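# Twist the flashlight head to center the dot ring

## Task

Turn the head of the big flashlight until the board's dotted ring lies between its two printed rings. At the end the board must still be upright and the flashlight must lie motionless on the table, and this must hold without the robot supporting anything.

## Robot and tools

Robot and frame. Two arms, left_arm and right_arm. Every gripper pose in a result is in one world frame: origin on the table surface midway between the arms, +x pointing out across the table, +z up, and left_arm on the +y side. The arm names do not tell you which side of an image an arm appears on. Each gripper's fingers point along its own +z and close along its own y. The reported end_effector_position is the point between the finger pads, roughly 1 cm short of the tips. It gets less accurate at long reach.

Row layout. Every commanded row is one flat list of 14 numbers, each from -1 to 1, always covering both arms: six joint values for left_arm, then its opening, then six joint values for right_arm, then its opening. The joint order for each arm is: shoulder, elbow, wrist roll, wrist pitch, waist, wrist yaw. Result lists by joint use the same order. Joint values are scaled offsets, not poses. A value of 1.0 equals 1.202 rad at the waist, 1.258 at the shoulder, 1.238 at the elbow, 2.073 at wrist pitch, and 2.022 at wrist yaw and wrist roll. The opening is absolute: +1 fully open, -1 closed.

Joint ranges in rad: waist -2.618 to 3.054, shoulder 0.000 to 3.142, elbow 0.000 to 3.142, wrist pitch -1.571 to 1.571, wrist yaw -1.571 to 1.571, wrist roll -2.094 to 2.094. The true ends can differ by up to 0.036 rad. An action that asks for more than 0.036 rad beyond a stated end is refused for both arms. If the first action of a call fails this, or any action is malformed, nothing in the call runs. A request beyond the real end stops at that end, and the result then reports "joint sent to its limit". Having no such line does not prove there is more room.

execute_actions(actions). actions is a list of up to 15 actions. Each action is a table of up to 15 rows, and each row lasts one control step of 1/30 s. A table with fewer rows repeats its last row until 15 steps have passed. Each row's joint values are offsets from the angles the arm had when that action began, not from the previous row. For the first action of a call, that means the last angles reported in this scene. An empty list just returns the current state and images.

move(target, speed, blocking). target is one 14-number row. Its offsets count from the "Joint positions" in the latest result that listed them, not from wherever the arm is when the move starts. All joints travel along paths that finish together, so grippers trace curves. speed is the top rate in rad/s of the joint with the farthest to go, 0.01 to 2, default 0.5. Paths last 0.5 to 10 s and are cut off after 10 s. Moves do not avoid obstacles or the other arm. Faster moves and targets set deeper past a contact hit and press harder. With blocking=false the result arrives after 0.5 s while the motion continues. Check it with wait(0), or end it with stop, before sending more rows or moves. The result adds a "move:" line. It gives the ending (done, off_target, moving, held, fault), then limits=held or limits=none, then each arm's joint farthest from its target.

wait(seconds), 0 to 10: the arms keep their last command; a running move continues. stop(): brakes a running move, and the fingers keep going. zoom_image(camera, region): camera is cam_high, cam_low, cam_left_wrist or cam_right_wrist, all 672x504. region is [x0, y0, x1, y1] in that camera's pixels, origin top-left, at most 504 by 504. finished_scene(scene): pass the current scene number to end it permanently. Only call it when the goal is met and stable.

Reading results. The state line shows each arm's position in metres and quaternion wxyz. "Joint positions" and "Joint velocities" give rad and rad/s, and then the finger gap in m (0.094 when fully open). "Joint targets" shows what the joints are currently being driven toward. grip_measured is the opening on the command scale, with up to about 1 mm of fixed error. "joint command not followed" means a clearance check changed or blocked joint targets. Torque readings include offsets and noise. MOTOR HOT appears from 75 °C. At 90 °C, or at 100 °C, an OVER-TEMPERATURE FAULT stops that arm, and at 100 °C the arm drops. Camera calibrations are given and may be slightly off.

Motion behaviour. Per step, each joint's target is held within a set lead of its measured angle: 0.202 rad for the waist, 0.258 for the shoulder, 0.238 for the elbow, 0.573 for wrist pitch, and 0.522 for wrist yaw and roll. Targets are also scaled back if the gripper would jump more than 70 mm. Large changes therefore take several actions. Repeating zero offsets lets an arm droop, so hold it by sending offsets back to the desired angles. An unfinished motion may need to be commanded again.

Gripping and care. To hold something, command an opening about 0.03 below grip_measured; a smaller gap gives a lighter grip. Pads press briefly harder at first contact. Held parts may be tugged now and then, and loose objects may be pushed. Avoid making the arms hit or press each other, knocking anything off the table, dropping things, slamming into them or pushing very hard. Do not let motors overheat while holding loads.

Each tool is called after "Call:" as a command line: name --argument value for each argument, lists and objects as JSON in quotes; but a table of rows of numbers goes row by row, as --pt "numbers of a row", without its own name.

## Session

Call:
execute_actions --actions '[]'

Scene clock: 0.00 s.
left_arm: end_effector_position=(+0.5472, +0.2847, +0.1367) grip_measured=+1.000 end_effector_quat_wxyz=(+0.684, +0.386, +0.586, -0.197) | right_arm: end_effector_position=(+0.2000, +0.0311, +0.1401) grip_measured=+1.000 end_effector_quat_wxyz=(+0.219, -0.248, +0.944, -0.016)
Joint names: [shoulder, elbow, wrist roll, wrist pitch, waist, wrist yaw]
Joint positions: left_arm=[2.173 0.992 0.278 1.207 0.126 1.042 0.094] | right_arm=[ 1.655  1.364  0.565 -1.01   0.922  0.354  0.094]
Joint velocities: left_arm=[0.002 0.002 0.007 0.051 0.002 0.022 0.   ] | right_arm=[-0.012 -0.032 -0.022 -0.007 -0.002 -0.051  0.   ]
Joint torques (N m, as the arm reports them, + toward a larger angle): no reading
Motor temperatures (°C, as the motors report them): left_arm=[28 27 29 26 28 29] | right_arm=[30 30 25 36 27 27]
Joint targets: left_arm=[2.162 1.000 0.275 1.206 0.126 1.041] | right_arm=[1.643 1.375 0.566 -1.008 0.922 0.365]
camera_calibration (this result's frames):
cam_left_wrist: T_world_to_cam=[[-0.677948, -0.611328, -0.408246, 0.600609], [-0.0472052, 0.590411, -0.805721, 0.00840133], [0.733593, -0.526965, -0.429126, -0.073337], [0, 0, 0, 1]] pos_world=[0.461378, 0.323563, 0.220495]
cam_right_wrist: T_world_to_cam=[[0.182798, -0.982891, 0.0225838, -0.0192401], [-0.981931, -0.18138, 0.053962, 0.220316], [-0.0489425, -0.0320399, -0.998288, 0.264551], [0, 0, 0, 1]] pos_world=[0.2328, 0.0295262, 0.252644]

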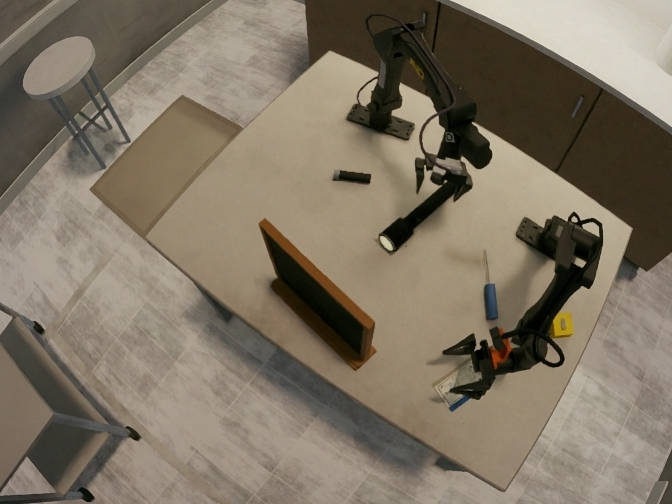

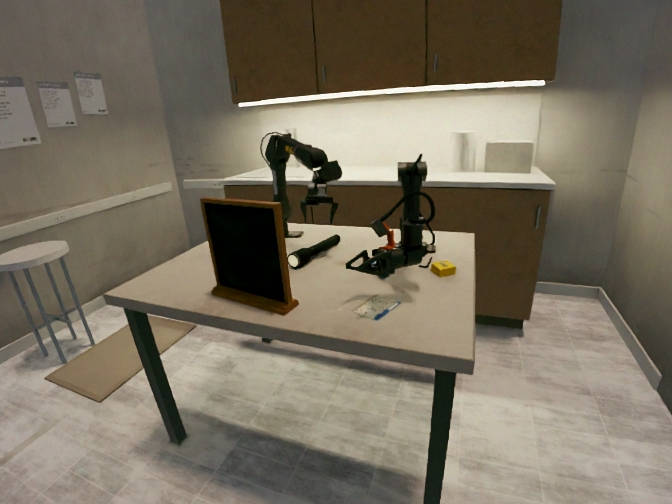

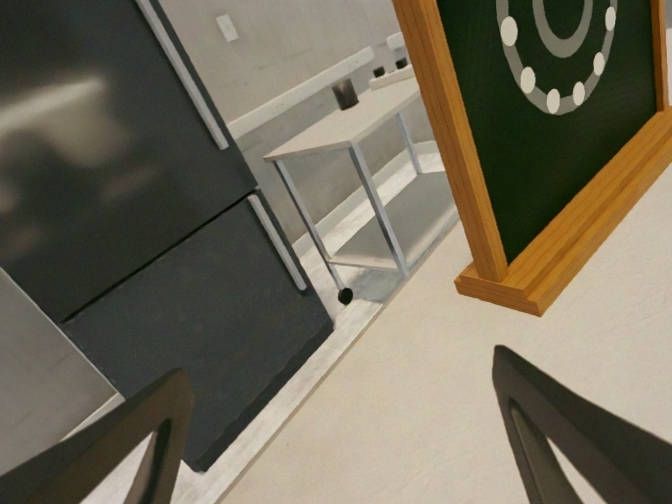

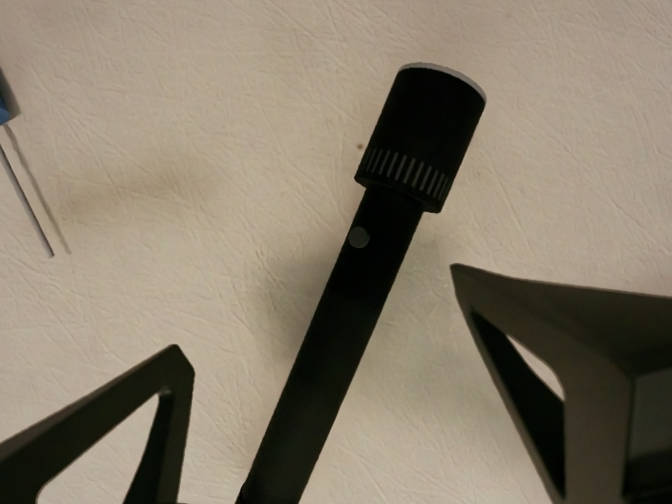

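Call:
move --target '[-0.009,0.006,0,0,0,0,1,0.144,0.088,0.272,-0.093,-0.186,-0.18,0.6]' --speed 0.8

Scene clock: 21.70 s.
left_arm: end_effector_position=(+0.5472, +0.2847, +0.1367) grip_measured=+1.000 end_effector_quat_wxyz=(+0.684, +0.386, +0.586, -0.197) | right_arm: end_effector_position=(+0.1958, +0.0003, +0.0848) grip_measured=+0.602 end_effector_quat_wxyz=(-0.007, +0.100, +0.995, -0.003)
Joint names: [shoulder, elbow, wrist roll, wrist pitch, waist, wrist yaw]
Joint positions: left_arm=[2.173 0.992 0.278 1.207 0.126 1.042 0.094] | right_arm=[ 1.836  1.436  1.109 -1.183  0.703 -0.01   0.075]
Joint velocities: left_arm=[-0.022 -0.002 -0.066 -0.066 -0.007  0.022  0.   ] | right_arm=[ 0.002  0.002 -0.022 -0.037 -0.002 -0.066 -0.001]
Joint torques (N m, as the arm reports them, + toward a larger angle): left_arm=[-9.7   4.9  -0.02  1.56 -0.12 -0.02] | right_arm=[-7.85  9.92  0.09 -0.23 -0.42  0.03]
Motor temperatures (°C, as the motors report them): left_arm=[31 27 29 28 28 29] | right_arm=[32 33 25 36 27 27]
Joint targets: left_arm=[2.162 1.000 0.278 1.207 0.126 1.042] | right_arm=[1.835 1.472 1.115 -1.202 0.698 -0.010]
move: off_target (right_arm); limits=none; left_arm: farthest joint: the shoulder, 0.011 radians from its target (0.011 radians at the start); right_arm: farthest joint: the elbow, 0.037 radians from its target (0.109 radians at the start)
camera_calibration (this result's frames):
cam_left_wrist: T_world_to_cam=[[-0.677948, -0.611328, -0.408246, 0.600609], [-0.0472052, 0.590411, -0.805721, 0.00840133], [0.733593, -0.526965, -0.429126, -0.073337], [0, 0, 0, 1]] pos_world=[0.461378, 0.323563, 0.220495]
cam_right_wrist: T_world_to_cam=[[-0.497636, -0.866861, 0.0301629, 0.0850864], [-0.750707, 0.447854, 0.48566, 0.131485], [-0.434508, 0.219038, -0.873627, 0.273029], [0, 0, 0, 1]] pos_world=[0.259682, -0.0449318, 0.172102]

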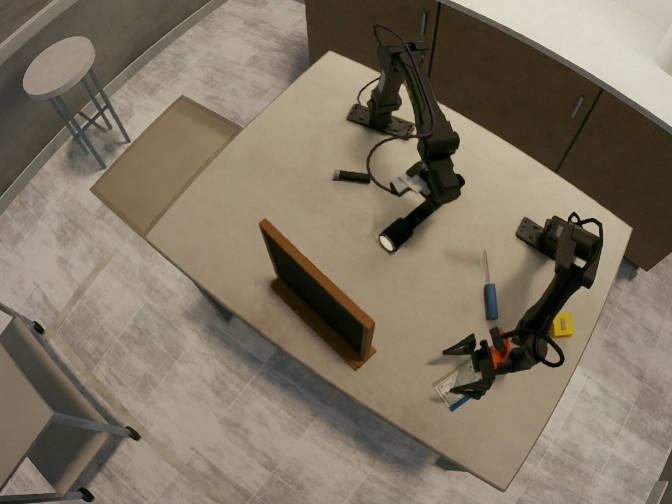

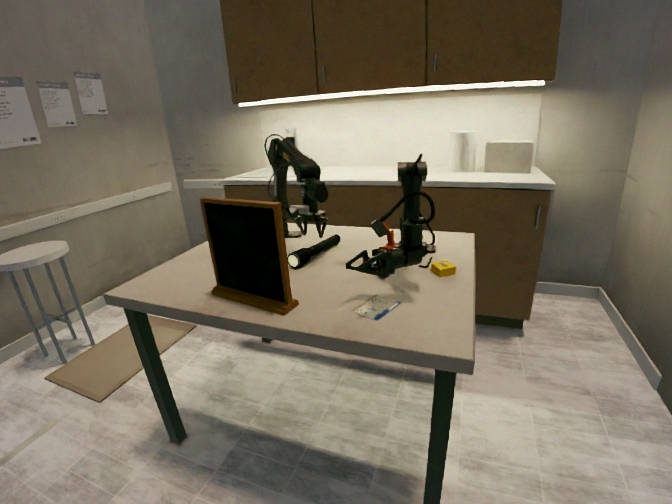

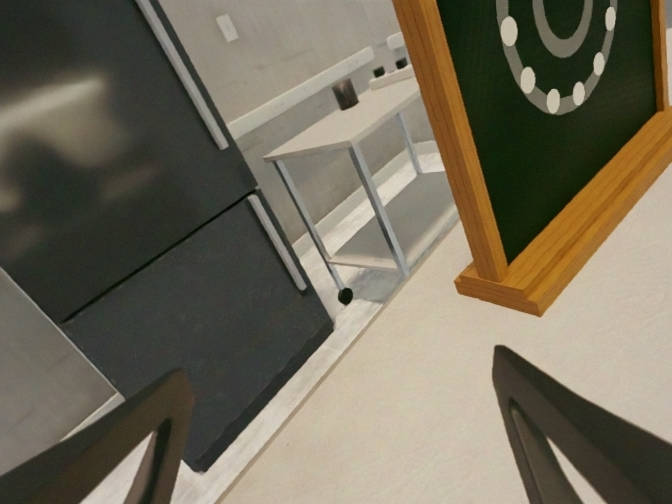

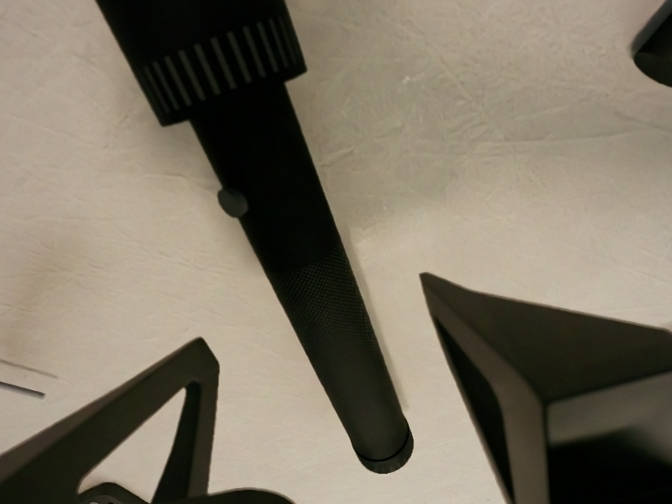

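Call:
move --target '[-0.009,0.006,0,0,0,0,1,0.045,-0.128,0,0.115,0.008,0.007,0.4]' --speed 0.5

Call:
execute_actions --actions '[[[-0.009,0.006,0,0,0,0,1,0,0,0,0,0,0,0.1],[-0.009,0.006,0,0,0,0,1,0,0,0,0,0,0,0],[-0.009,0.006,0,0,0,0,1,0,0,0,0,0,0,-0.1],[-0.009,0.006,0,0,0,0,1,0,0,0,0,0,0,-0.2],[-0.009,0.006,0,0,0,0,1,0,0,0,0,0,0,-0.3]]]'

Scene clock: 32.87 s.
left_arm: end_effector_position=(+0.5472, +0.2847, +0.1367) grip_measured=+1.000 end_effector_quat_wxyz=(+0.684, +0.386, +0.586, -0.197) | right_arm: end_effector_position=(+0.1991, +0.0045, +0.0295) grip_measured=+0.402 end_effector_quat_wxyz=(-0.003, +0.101, +0.995, +0.004)
Joint names: [shoulder, elbow, wrist roll, wrist pitch, waist, wrist yaw]
Joint positions: left_arm=[2.173 0.992 0.278 1.207 0.126 1.042 0.094] | right_arm=[ 1.896  1.288  1.11  -0.959  0.703 -0.01   0.066]
Joint velocities: left_arm=[-0.012  0.012 -0.066 -0.007 -0.017 -0.007  0.   ] | right_arm=[ 0.012  0.002 -0.022 -0.007  0.007 -0.007 -0.   ]
Joint torques (N m, as the arm reports them, + toward a larger angle): left_arm=[-9.68  4.86 -0.01  1.57  0.15 -0.02] | right_arm=[-8.46  5.55  0.01  0.19  0.79  0.18]
Motor temperatures (°C, as the motors report them): left_arm=[31 27 29 29 28 29] | right_arm=[32 33 25 35 27 27]
Joint targets: left_arm=[2.162 1.000 0.278 1.207 0.126 1.042] | right_arm=[1.893 1.278 1.110 -0.945 0.712 0.005]
move: done; limits=none; left_arm: farthest joint: the shoulder, 0.011 radians from its target (0.011 radians at the start); right_arm: farthest joint: the wrist pitch, 0.014 radians from its target (0.239 radians at the start)
camera_calibration (this result's frames):
cam_left_wrist: T_world_to_cam=[[-0.677948, -0.611328, -0.408246, 0.600609], [-0.0472052, 0.590411, -0.805721, 0.00840133], [0.733593, -0.526965, -0.429126, -0.073337], [0, 0, 0, 1]] pos_world=[0.461378, 0.323563, 0.220495]
cam_right_wrist: T_world_to_cam=[[-0.49851, -0.866753, 0.0150671, 0.0926177], [-0.754917, 0.4426, 0.483948, 0.159864], [-0.426132, 0.229878, -0.874967, 0.223481], [0, 0, 0, 1]] pos_world=[0.262087, -0.0418523, 0.116777]

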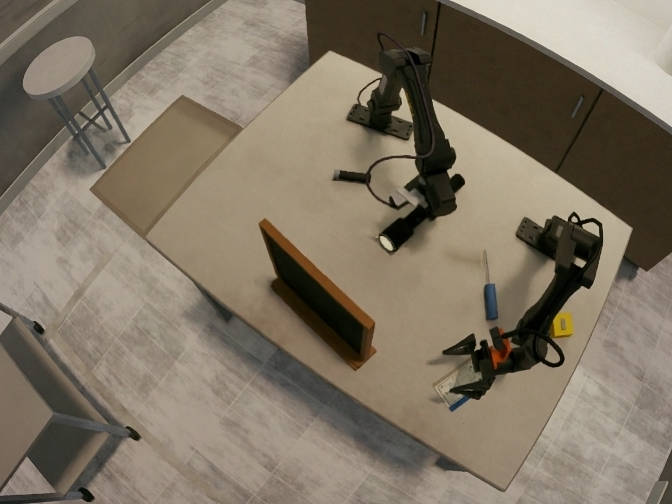

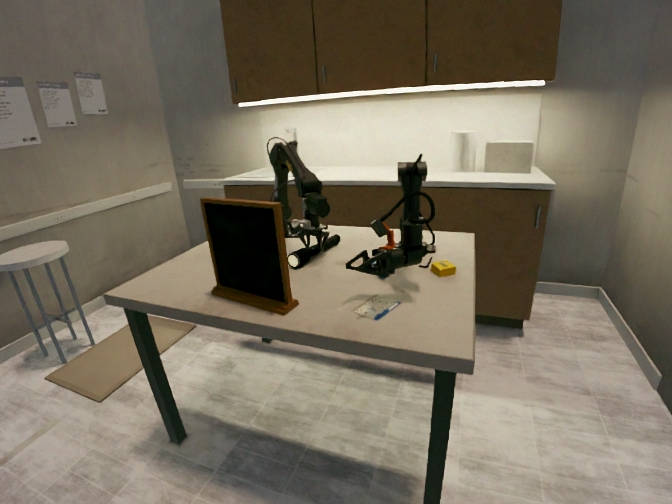

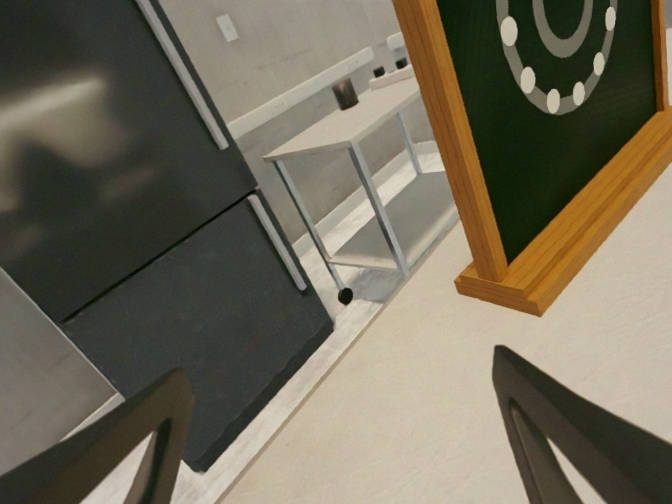

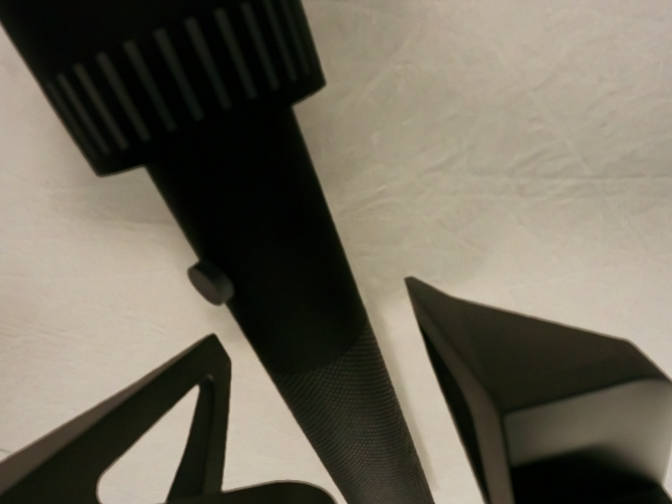

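Scene clock: 33.37 s.
left_arm: end_effector_position=(+0.5472, +0.2847, +0.1367) grip_measured=+1.000 end_effector_quat_wxyz=(+0.684, +0.386, +0.586, -0.197) | right_arm: end_effector_position=(+0.1992, +0.0049, +0.0295) grip_measured=-0.209 end_effector_quat_wxyz=(-0.003, +0.101, +0.995, +0.005)
Joint names: [shoulder, elbow, wrist roll, wrist pitch, waist, wrist yaw]
Joint positions: left_arm=[2.173 0.992 0.278 1.207 0.126 1.042 0.094] | right_arm=[ 1.896  1.288  1.11  -0.958  0.703 -0.011  0.037]
Joint velocities: left_arm=[ 0.012  0.017  0.022  0.007 -0.012 -0.022  0.   ] | right_arm=[-0.007 -0.022 -0.007  0.081  0.002  0.022 -0.001]
Joint torques (N m, as the arm reports them, + toward a larger angle): left_arm=[-9.65  4.85  0.01  1.56  0.04 -0.03] | right_arm=[-8.16  6.41  0.02  0.01  0.12  0.03]
Motor temperatures (°C, as the motors report them): left_arm=[31 27 29 29 28 29] | right_arm=[32 33 25 35 27 27]
Joint targets: left_arm=[2.162 1.000 0.278 1.207 0.126 1.042] | right_arm=[1.896 1.288 1.110 -0.959 0.703 -0.009]
camera_calibration (this result's frames):
cam_left_wrist: T_world_to_cam=[[-0.677948, -0.611328, -0.408246, 0.600609], [-0.0472052, 0.590411, -0.805721, 0.00840133], [0.733593, -0.526965, -0.429126, -0.073337], [0, 0, 0, 1]] pos_world=[0.461378, 0.323563, 0.220495]
cam_right_wrist: T_world_to_cam=[[-0.498176, -0.866973, 0.0133922, 0.0930057], [-0.755107, 0.441384, 0.484762, 0.159749], [-0.426186, 0.231384, -0.874544, 0.223408], [0, 0, 0, 1]] pos_world=[0.262174, -0.0415701, 0.116694]

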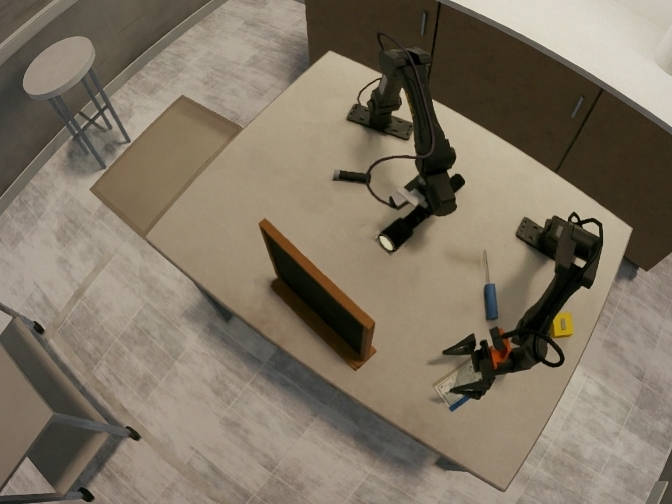

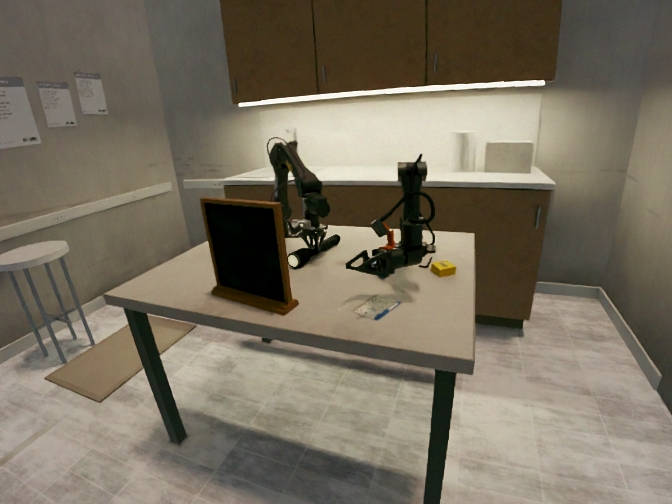

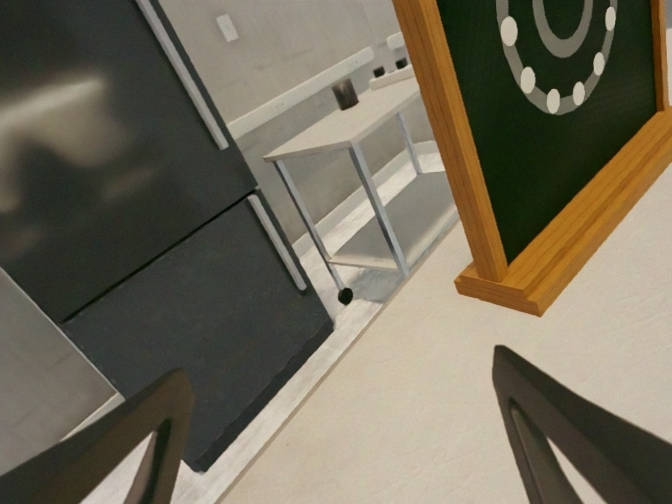

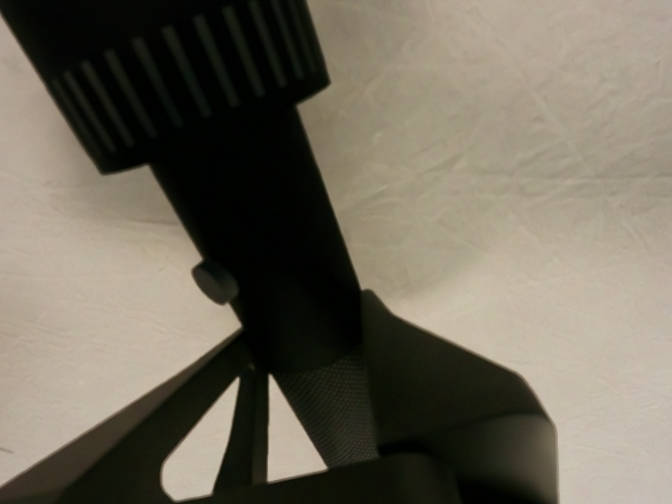

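Call:
execute_actions --actions '[[[-0.009,0.006,0,0,0,0,1,0.010,-0.008,0,0,0,0,-0.3],[-0.009,0.006,0,0,0,0,1,0.020,-0.016,0,0,0,0,-0.3],[-0.009,0.006,0,0,0,0,1,0.030,-0.024,0,0.005,0.001,-0.002,-0.3],[-0.009,0.006,0,0,0,0,1,0.040,-0.032,0,0.011,0.002,-0.005,-0.3],[-0.009,0.006,0,0,0,0,1,0.048,-0.036,0,0.018,0.004,-0.008,-0.3],[-0.009,0.006,0,0,0,0,1,0.048,-0.034,0,0.025,0.005,-0.012,-0.3],[-0.009,0.006,0,0,0,0,1,0.048,-0.032,0,0.032,0.007,-0.015,-0.3],[-0.009,0.006,0,0,0,0,1,0.048,-0.030,0,0.039,0.008,-0.018,-0.3],[-0.009,0.006,0,0,0,0,1,0.048,-0.028,0,0.046,0.010,-0.022,-0.3],[-0.009,0.006,0,0,0,0,1,0.048,-0.026,0,0.053,0.011,-0.025,-0.3],[-0.009,0.006,0,0,0,0,1,0.048,-0.024,0,0.060,0.013,-0.028,-0.3],[-0.009,0.006,0,0,0,0,1,0.048,-0.022,0,0.067,0.014,-0.032,-0.3],[-0.009,0.006,0,0,0,0,1,0.048,-0.020,0,0.074,0.015,-0.035,-0.3]],[[-0.009,0.006,0,0,0,0,1,0.051,-0.015,0.001,0.073,0.017,-0.035,-0.3],[-0.009,0.006,0,0,0,0,1,0.054,-0.010,0.002,0.073,0.018,-0.035,-0.3],[-0.009,0.006,0,0,0,0,1,0.057,-0.005,0.003,0.072,0.020,-0.035,-0.3],[-0.009,0.006,0,0,0,0,1,0.060,0.000,0.004,0.071,0.022,-0.035,-0.3],[-0.009,0.006,0,0,0,0,1,0.063,0.005,0.005,0.071,0.024,-0.035,-0.3],[-0.009,0.006,0,0,0,0,1,0.066,0.010,0.006,0.070,0.025,-0.035,-0.3],[-0.009,0.006,0,0,0,0,1,0.069,0.015,0.007,0.069,0.027,-0.035,-0.3],[-0.009,0.006,0,0,0,0,1,0.072,0.019,0.009,0.069,0.029,-0.035,-0.3],[-0.009,0.006,0,0,0,0,1,0.075,0.024,0.010,0.068,0.031,-0.035,-0.3],[-0.009,0.006,0,0,0,0,1,0.078,0.029,0.011,0.067,0.032,-0.035,-0.3],[-0.009,0.006,0,0,0,0,1,0.081,0.034,0.012,0.067,0.034,-0.035,-0.3],[-0.009,0.006,0,0,0,0,1,0.084,0.039,0.013,0.066,0.036,-0.035,-0.3],[-0.009,0.006,0,0,0,0,1,0.087,0.044,0.014,0.065,0.038,-0.035,-0.3],[-0.009,0.006,0,0,0,0,1,0.090,0.049,0.015,0.065,0.039,-0.035,-0.3],[-0.009,0.006,0,0,0,0,1,0.093,0.054,0.016,0.064,0.041,-0.035,-0.3]]]'

Call:
wait --seconds 0.8

Call:
zoom_image --camera "cam_left_wrist" --region '[480, 0, 640, 130]'

Scene clock: 68.07 s.
left_arm: end_effector_position=(+0.5472, +0.2847, +0.1367) grip_measured=+1.000 end_effector_quat_wxyz=(+0.684, +0.386, +0.586, -0.197) | right_arm: end_effector_position=(+0.1994, +0.0091, +0.0275) grip_measured=-0.209 end_effector_quat_wxyz=(-0.006, +0.099, +0.995, -0.011)
Joint names: [shoulder, elbow, wrist roll, wrist pitch, waist, wrist yaw]
Joint positions: left_arm=[2.173 0.992 0.278 1.207 0.126 1.042 0.094] | right_arm=[ 1.937  1.335  1.12  -0.993  0.716  0.002  0.037]
Joint velocities: left_arm=[ 0.007 -0.002  0.037  0.051 -0.012 -0.022  0.   ] | right_arm=[ 0.115  0.164  0.037 -0.168  0.027  0.051 -0.   ]
Joint torques (N m, as the arm reports them, + toward a larger angle): left_arm=[-9.61  4.81 -0.02  1.57 -0.01  0.  ] | right_arm=[-2.64  7.26  0.14  2.32  2.74 -1.01]
Motor temperatures (°C, as the motors report them): left_arm=[32 28 29 30 28 29] | right_arm=[33 32 25 34 27 27]
Joint targets: left_arm=[2.162 1.000 0.278 1.207 0.126 1.042] | right_arm=[2.018 1.354 1.142 -0.821 0.752 -0.085]
camera_calibration (this result's frames):
cam_left_wrist: T_world_to_cam=[[-0.677948, -0.611328, -0.408246, 0.600609], [-0.0472052, 0.590411, -0.805721, 0.00840133], [0.733593, -0.526965, -0.429126, -0.073337], [0, 0, 0, 1]] pos_world=[0.461378, 0.323563, 0.220495]
cam_right_wrist: T_world_to_cam=[[-0.495202, -0.86767, 0.0438665, 0.095316], [-0.752849, 0.453775, 0.476766, 0.158703], [-0.433581, 0.203071, -0.877935, 0.22269], [0, 0, 0, 1]] pos_world=[0.263234, -0.0345346, 0.115661]

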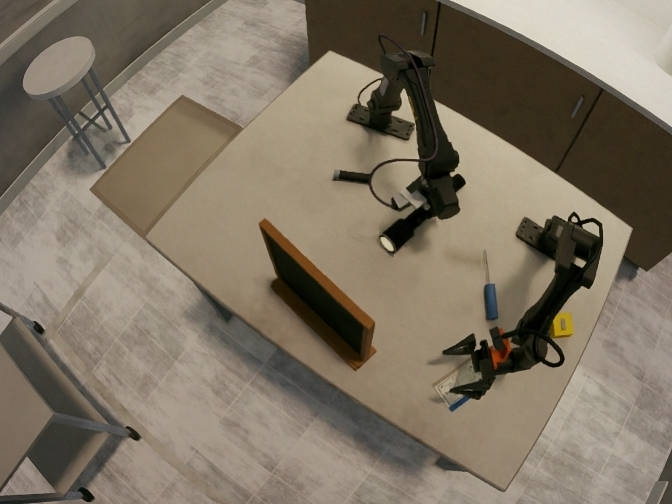

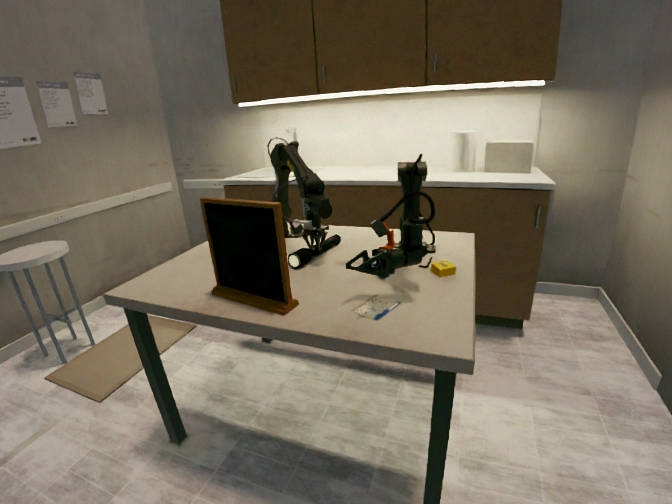

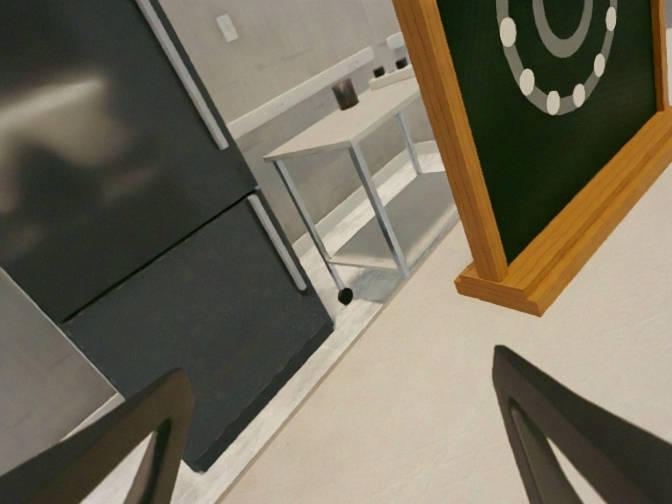

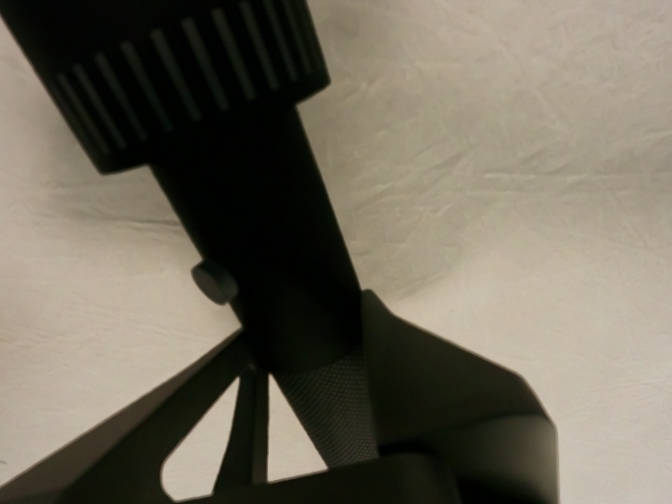

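Scene clock: 68.87 s.
left_arm: end_effector_position=(+0.5472, +0.2847, +0.1367) grip_measured=+1.000 end_effector_quat_wxyz=(+0.684, +0.386, +0.586, -0.197) | right_arm: end_effector_position=(+0.1995, +0.0093, +0.0275) grip_measured=-0.209 end_effector_quat_wxyz=(-0.005, +0.099, +0.995, -0.016)
Joint names: [shoulder, elbow, wrist roll, wrist pitch, waist, wrist yaw]
Joint positions: left_arm=[2.173 0.992 0.278 1.207 0.126 1.042 0.094] | right_arm=[ 1.944  1.345  1.125 -1.004  0.72   0.009  0.037]
Joint velocities: left_arm=[-0.017 -0.012  0.022  0.007  0.007  0.081  0.   ] | right_arm=[ 0.002  0.012 -0.007 -0.007 -0.022 -0.037  0.   ]
Joint torques (N m, as the arm reports them, + toward a larger angle): left_arm=[-9.67  4.86  0.    1.53 -0.03 -0.03] | right_arm=[-2.77  7.17  0.17  2.09  2.66 -0.99]
Motor temperatures (°C, as the motors report them): left_arm=[32 28 29 30 28 29] | right_arm=[33 32 25 34 27 27]
Joint targets: left_arm=[2.162 1.000 0.278 1.207 0.126 1.042] | right_arm=[2.018 1.355 1.142 -0.821 0.752 -0.085]
wait: 0.80 s; at rest by 0.27 s
camera_calibration (this result's frames):
cam_left_wrist: T_world_to_cam=[[-0.677948, -0.611328, -0.408246, 0.600609], [-0.0472052, 0.590411, -0.805721, 0.00840133], [0.733593, -0.526965, -0.429126, -0.073337], [0, 0, 0, 1]] pos_world=[0.461378, 0.323563, 0.220495]
cam_right_wrist: T_world_to_cam=[[-0.495742, -0.866894, 0.052294, 0.0954151], [-0.753061, 0.459077, 0.471325, 0.158805], [-0.432596, 0.194275, -0.880408, 0.222591], [0, 0, 0, 1]] pos_world=[0.263183, -0.033433, 0.116132]

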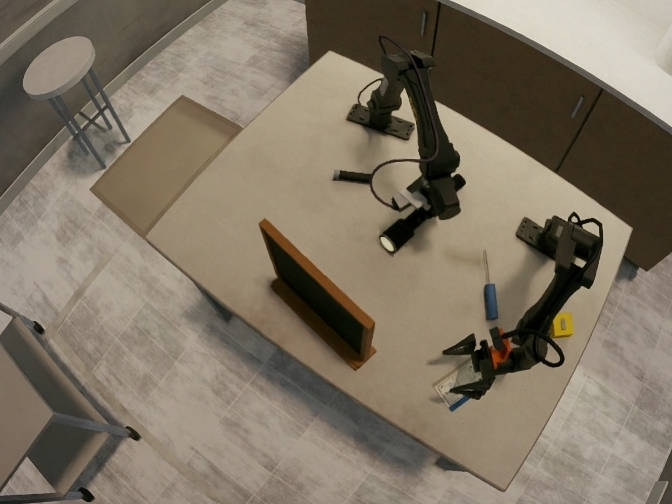

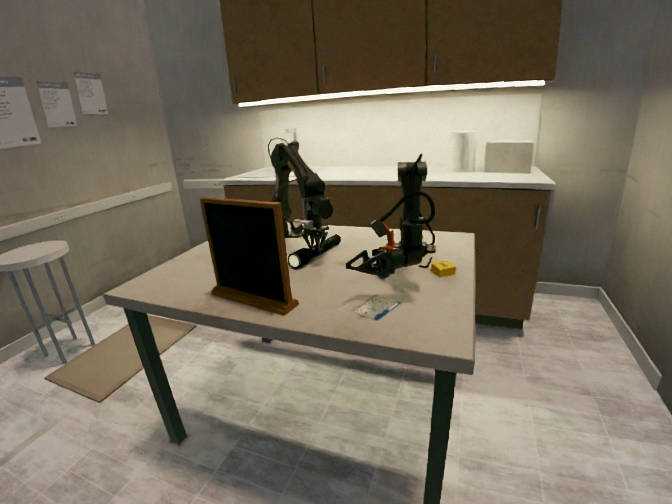

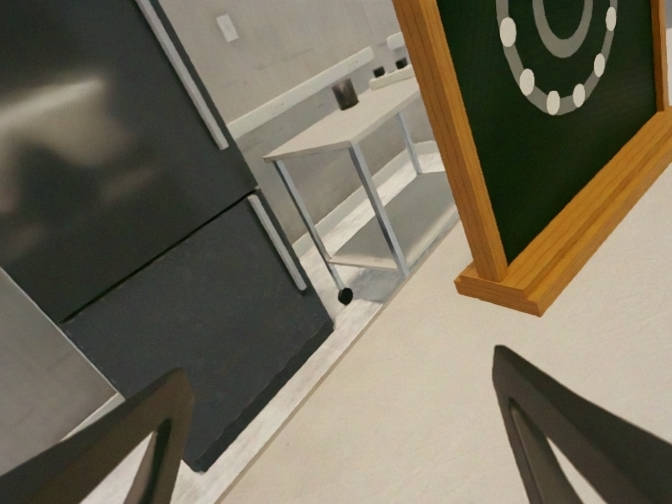

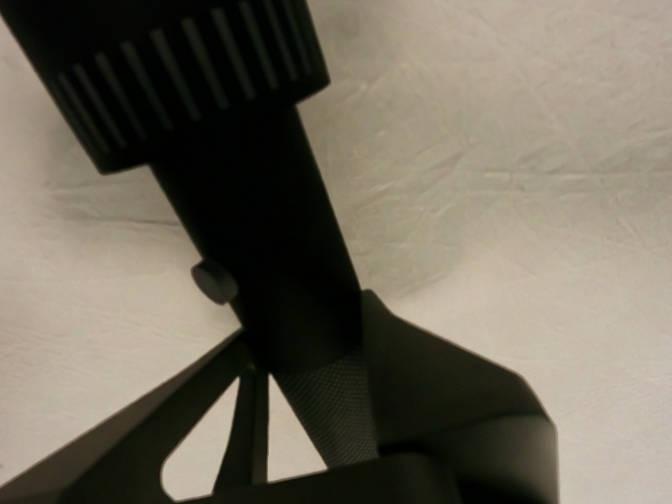

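Region (480, 0, 640, 130) of cam_left_wrist's 672x504 image, scaled by 3.150, with more detail than that image has; it fills the top 410 rows of this view, and the rest is white.

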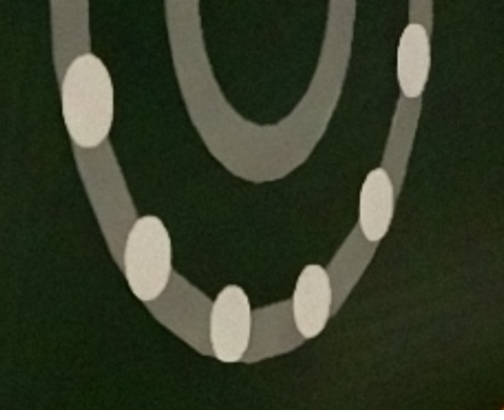

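Call:
execute_actions --actions '[[[-0.009,0.006,0,0,0,0,1,0.052,-0.004,0.006,0.079,0.022,-0.041,-0.3],[-0.009,0.006,0,0,0,0,1,0.045,-0.015,0.004,0.071,0.016,-0.037,-0.3],[-0.009,0.006,0,0,0,0,1,0.039,-0.027,0.002,0.062,0.011,-0.032,-0.3],[-0.009,0.006,0,0,0,0,1,0.032,-0.038,-0.001,0.053,0.005,-0.027,-0.3],[-0.009,0.006,0,0,0,0,1,0.025,-0.050,-0.003,0.045,0.000,-0.022,-0.3],[-0.009,0.006,0,0,0,0,1,0.018,-0.061,-0.005,0.036,-0.005,-0.018,-0.3],[-0.009,0.006,0,0,0,0,1,0.011,-0.073,-0.007,0.027,-0.011,-0.013,-0.3],[-0.009,0.006,0,0,0,0,1,0.005,-0.084,-0.009,0.019,-0.016,-0.008,-0.3],[-0.009,0.006,0,0,0,0,1,-0.002,-0.096,-0.011,0.010,-0.022,-0.003,-0.3],[-0.009,0.006,0,0,0,0,1,-0.009,-0.107,-0.013,0.001,-0.027,0.001,-0.3],[-0.009,0.006,0,0,0,0,1,-0.016,-0.119,-0.015,-0.007,-0.032,0.006,-0.3],[-0.009,0.006,0,0,0,0,1,-0.023,-0.130,-0.018,-0.016,-0.038,0.011,-0.3],[-0.009,0.006,0,0,0,0,1,-0.029,-0.142,-0.020,-0.025,-0.043,0.016,-0.3],[-0.009,0.006,0,0,0,0,1,-0.036,-0.153,-0.022,-0.033,-0.049,0.020,-0.3],[-0.009,0.006,0,0,0,0,1,-0.043,-0.165,-0.024,-0.042,-0.054,0.025,-0.3]]]'

Call:
wait --seconds 1.2

Call:
zoom_image --camera "cam_left_wrist" --region '[480, 0, 640, 130]'

Scene clock: 97.57 s.
left_arm: end_effector_position=(+0.5472, +0.2847, +0.1367) grip_measured=+1.000 end_effector_quat_wxyz=(+0.684, +0.386, +0.586, -0.197) | right_arm: end_effector_position=(+0.1975, -0.0009, +0.0272) grip_measured=-0.209 end_effector_quat_wxyz=(-0.005, +0.102, +0.995, +0.011)
Joint names: [shoulder, elbow, wrist roll, wrist pitch, waist, wrist yaw]
Joint positions: left_arm=[2.173 0.992 0.278 1.207 0.126 1.042 0.094] | right_arm=[ 1.873  1.246  1.101 -0.932  0.691 -0.02   0.037]
Joint velocities: left_arm=[ 0.002 -0.012 -0.007 -0.007 -0.007 -0.066  0.   ] | right_arm=[-0.252 -0.315 -0.095  0.066 -0.134 -0.066  0.   ]
Joint torques (N m, as the arm reports them, + toward a larger angle): left_arm=[-9.63  4.82  0.    1.58  0.13 -0.02] | right_arm=[-5.33 -1.01 -0.1  -1.99 -2.19  0.96]
Motor temperatures (°C, as the motors report them): left_arm=[33 28 29 31 28 29] | right_arm=[31 33 25 42 28 28]
Joint targets: left_arm=[2.162 1.000 0.278 1.207 0.126 1.042] | right_arm=[1.890 1.141 1.076 -1.091 0.655 0.059]
camera_calibration (this result's frames):
cam_left_wrist: T_world_to_cam=[[-0.677948, -0.611328, -0.408246, 0.600609], [-0.0472052, 0.590411, -0.805721, 0.00840133], [0.733593, -0.526965, -0.429126, -0.073337], [0, 0, 0, 1]] pos_world=[0.461378, 0.323563, 0.220495]
cam_right_wrist: T_world_to_cam=[[-0.500399, -0.865786, 0.00395336, 0.0878874], [-0.752812, 0.437349, 0.491934, 0.161492], [-0.427639, 0.243187, -0.870623, 0.222281], [0, 0, 0, 1]] pos_world=[0.260608, -0.0485924, 0.113732]

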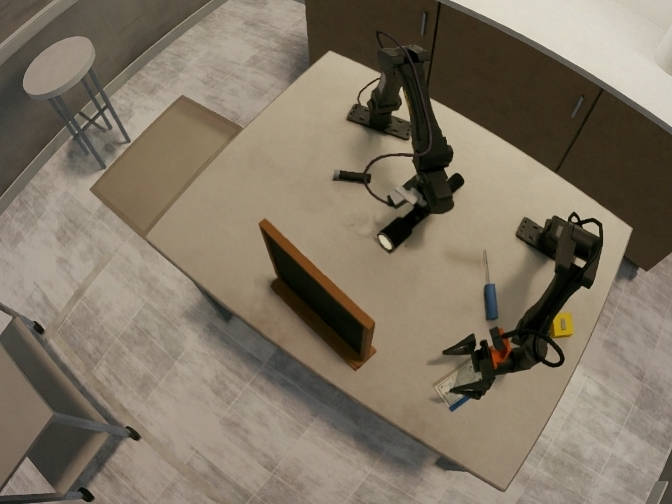

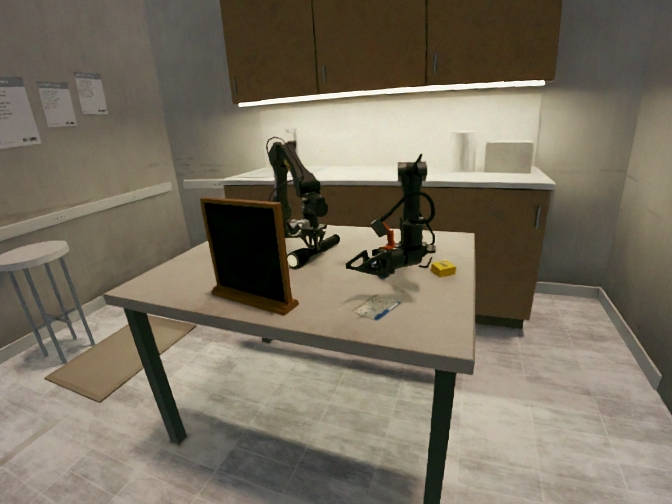

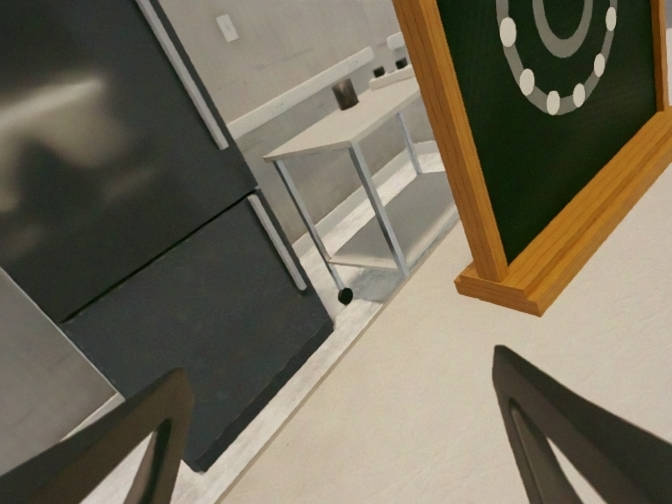

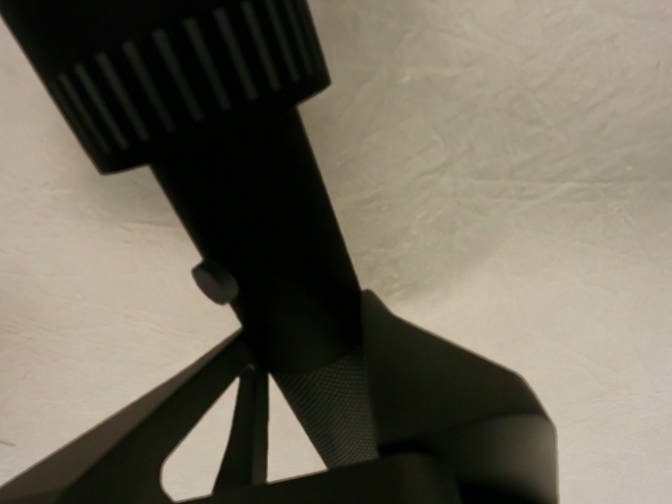

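Scene clock: 98.77 s.
left_arm: end_effector_position=(+0.5472, +0.2847, +0.1367) grip_measured=+1.000 end_effector_quat_wxyz=(+0.684, +0.386, +0.586, -0.197) | right_arm: end_effector_position=(+0.1964, -0.0101, +0.0272) grip_measured=-0.209 end_effector_quat_wxyz=(-0.008, +0.105, +0.994, +0.007)
Joint names: [shoulder, elbow, wrist roll, wrist pitch, waist, wrist yaw]
Joint positions: left_arm=[2.173 0.992 0.278 1.207 0.126 1.042 0.094] | right_arm=[ 1.854  1.221  1.091 -0.936  0.676 -0.021  0.037]
Joint velocities: left_arm=[ 0.002  0.002  0.081  0.022 -0.017 -0.051  0.   ] | right_arm=[-0.002  0.002 -0.007  0.051 -0.002  0.022  0.001]
Joint torques (N m, as the arm reports them, + toward a larger angle): left_arm=[-9.68  4.88 -0.01  1.58 -0.04 -0.01] | right_arm=[-4.9  -0.69 -0.11 -1.77 -1.73  0.9 ]
Motor temperatures (°C, as the motors report them): left_arm=[33 28 29 31 28 29] | right_arm=[31 33 25 41 28 28]
Joint targets: left_arm=[2.162 1.000 0.278 1.207 0.126 1.042] | right_arm=[1.890 1.141 1.076 -1.091 0.655 0.059]
wait: 1.20 s; at rest by 0.30 s
camera_calibration (this result's frames):
cam_left_wrist: T_world_to_cam=[[-0.677948, -0.611328, -0.408246, 0.600609], [-0.0472052, 0.590411, -0.805721, 0.00840133], [0.733593, -0.526965, -0.429126, -0.073337], [0, 0, 0, 1]] pos_world=[0.461378, 0.323563, 0.220495]
cam_right_wrist: T_world_to_cam=[[-0.505285, -0.862841, 0.0138883, 0.080025], [-0.74703, 0.445409, 0.493516, 0.16361], [-0.432012, 0.238991, -0.869626, 0.224861], [0, 0, 0, 1]] pos_world=[0.259799, -0.057564, 0.113689]

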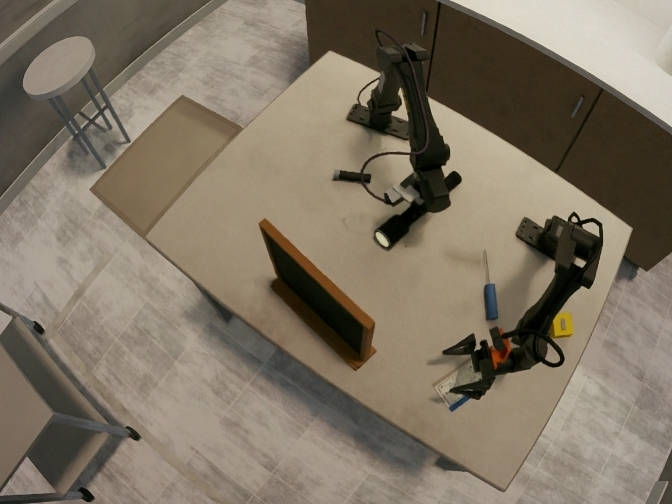

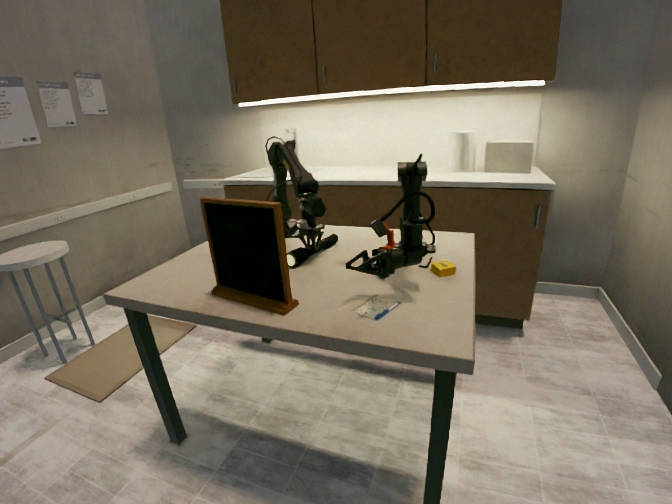

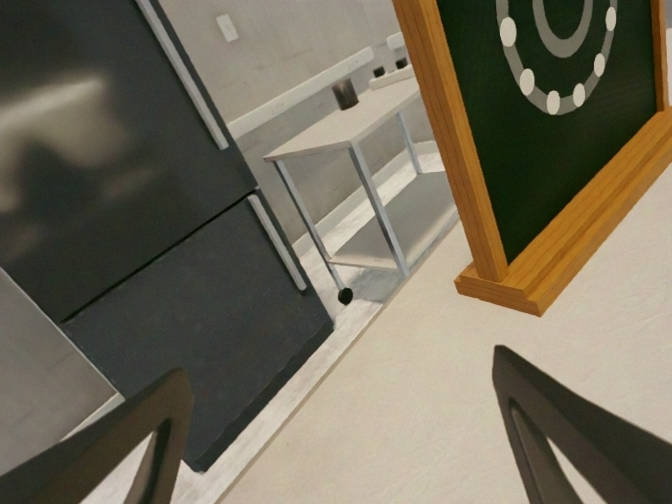

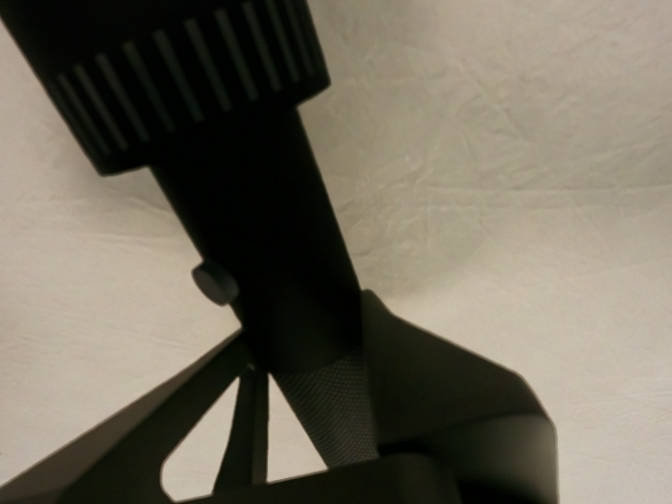

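Region (480, 0, 640, 130) of cam_left_wrist's 672x504 image, scaled by 3.150, with more detail than that image has; it fills the top 410 rows of this view, and the rest is white.

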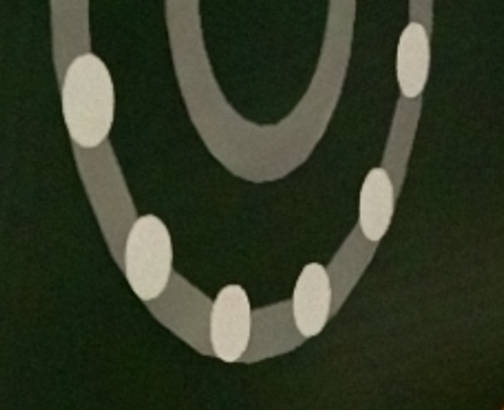

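Call:
execute_actions --actions '[]'

Scene clock: 115.63 s.
left_arm: end_effector_position=(+0.5472, +0.2847, +0.1367) grip_measured=+1.000 end_effector_quat_wxyz=(+0.684, +0.386, +0.586, -0.197) | right_arm: end_effector_position=(+0.1964, -0.0101, +0.0272) grip_measured=-0.209 end_effector_quat_wxyz=(-0.008, +0.105, +0.994, +0.007)
Joint names: [shoulder, elbow, wrist roll, wrist pitch, waist, wrist yaw]
Joint positions: left_arm=[2.173 0.992 0.278 1.207 0.126 1.042 0.094] | right_arm=[ 1.854  1.221  1.091 -0.936  0.676 -0.021  0.037]
Joint velocities: left_arm=[-0.002 -0.002 -0.022  0.007  0.002 -0.037  0.   ] | right_arm=[-0.017 -0.002  0.007 -0.051  0.007 -0.022  0.   ]
Joint torques (N m, as the arm reports them, + toward a larger angle): left_arm=[-9.68  4.97 -0.03  1.54  0.14 -0.01] | right_arm=[-4.86 -0.71 -0.11 -1.76 -1.64  0.91]
Motor temperatures (°C, as the motors report them): left_arm=[33 28 29 31 28 29] | right_arm=[31 32 25 40 28 28]
Joint targets: left_arm=[2.162 1.000 0.278 1.207 0.126 1.042] | right_arm=[1.890 1.141 1.076 -1.091 0.655 0.059]
camera_calibration (this result's frames):
cam_left_wrist: T_world_to_cam=[[-0.677948, -0.611328, -0.408246, 0.600609], [-0.0472052, 0.590411, -0.805721, 0.00840133], [0.733593, -0.526965, -0.429126, -0.073337], [0, 0, 0, 1]] pos_world=[0.461378, 0.323563, 0.220495]
cam_right_wrist: T_world_to_cam=[[-0.505285, -0.862841, 0.0138883, 0.080025], [-0.74703, 0.445409, 0.493516, 0.16361], [-0.432012, 0.238991, -0.869626, 0.224861], [0, 0, 0, 1]] pos_world=[0.259799, -0.057564, 0.113689]

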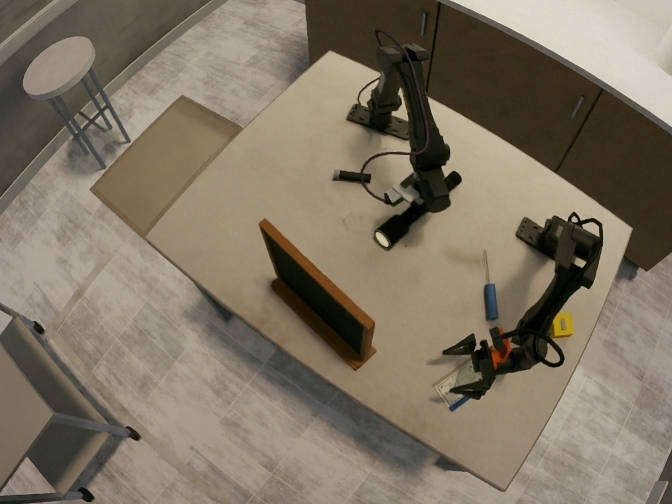

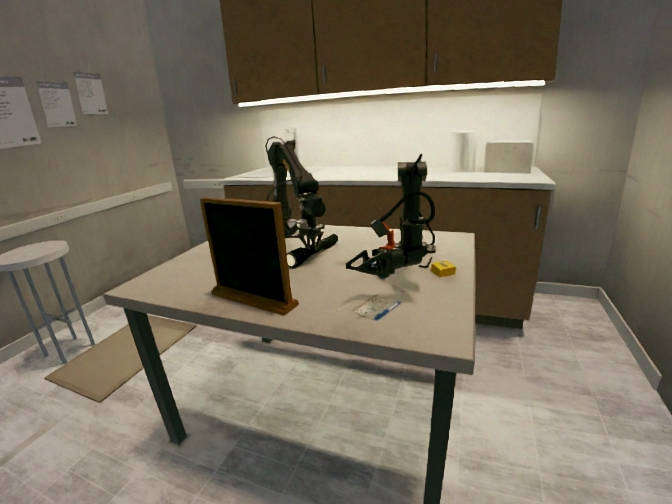

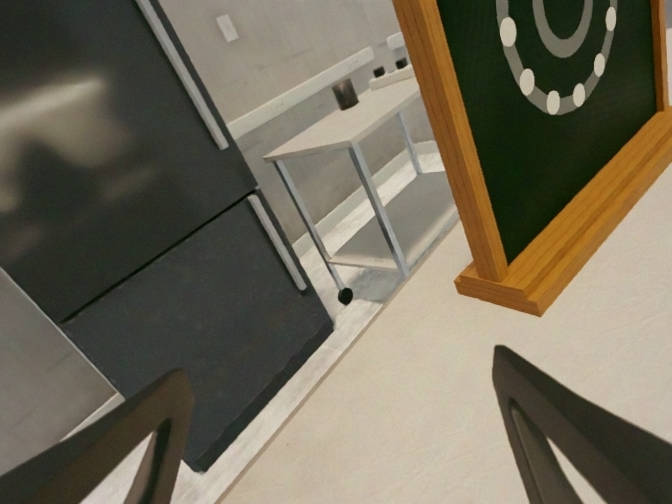

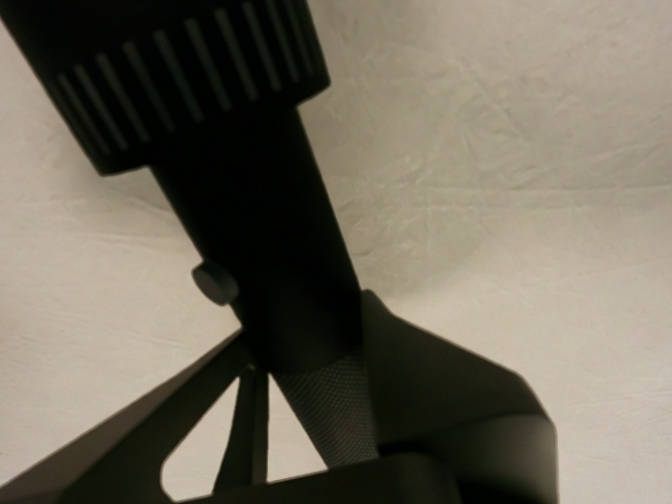

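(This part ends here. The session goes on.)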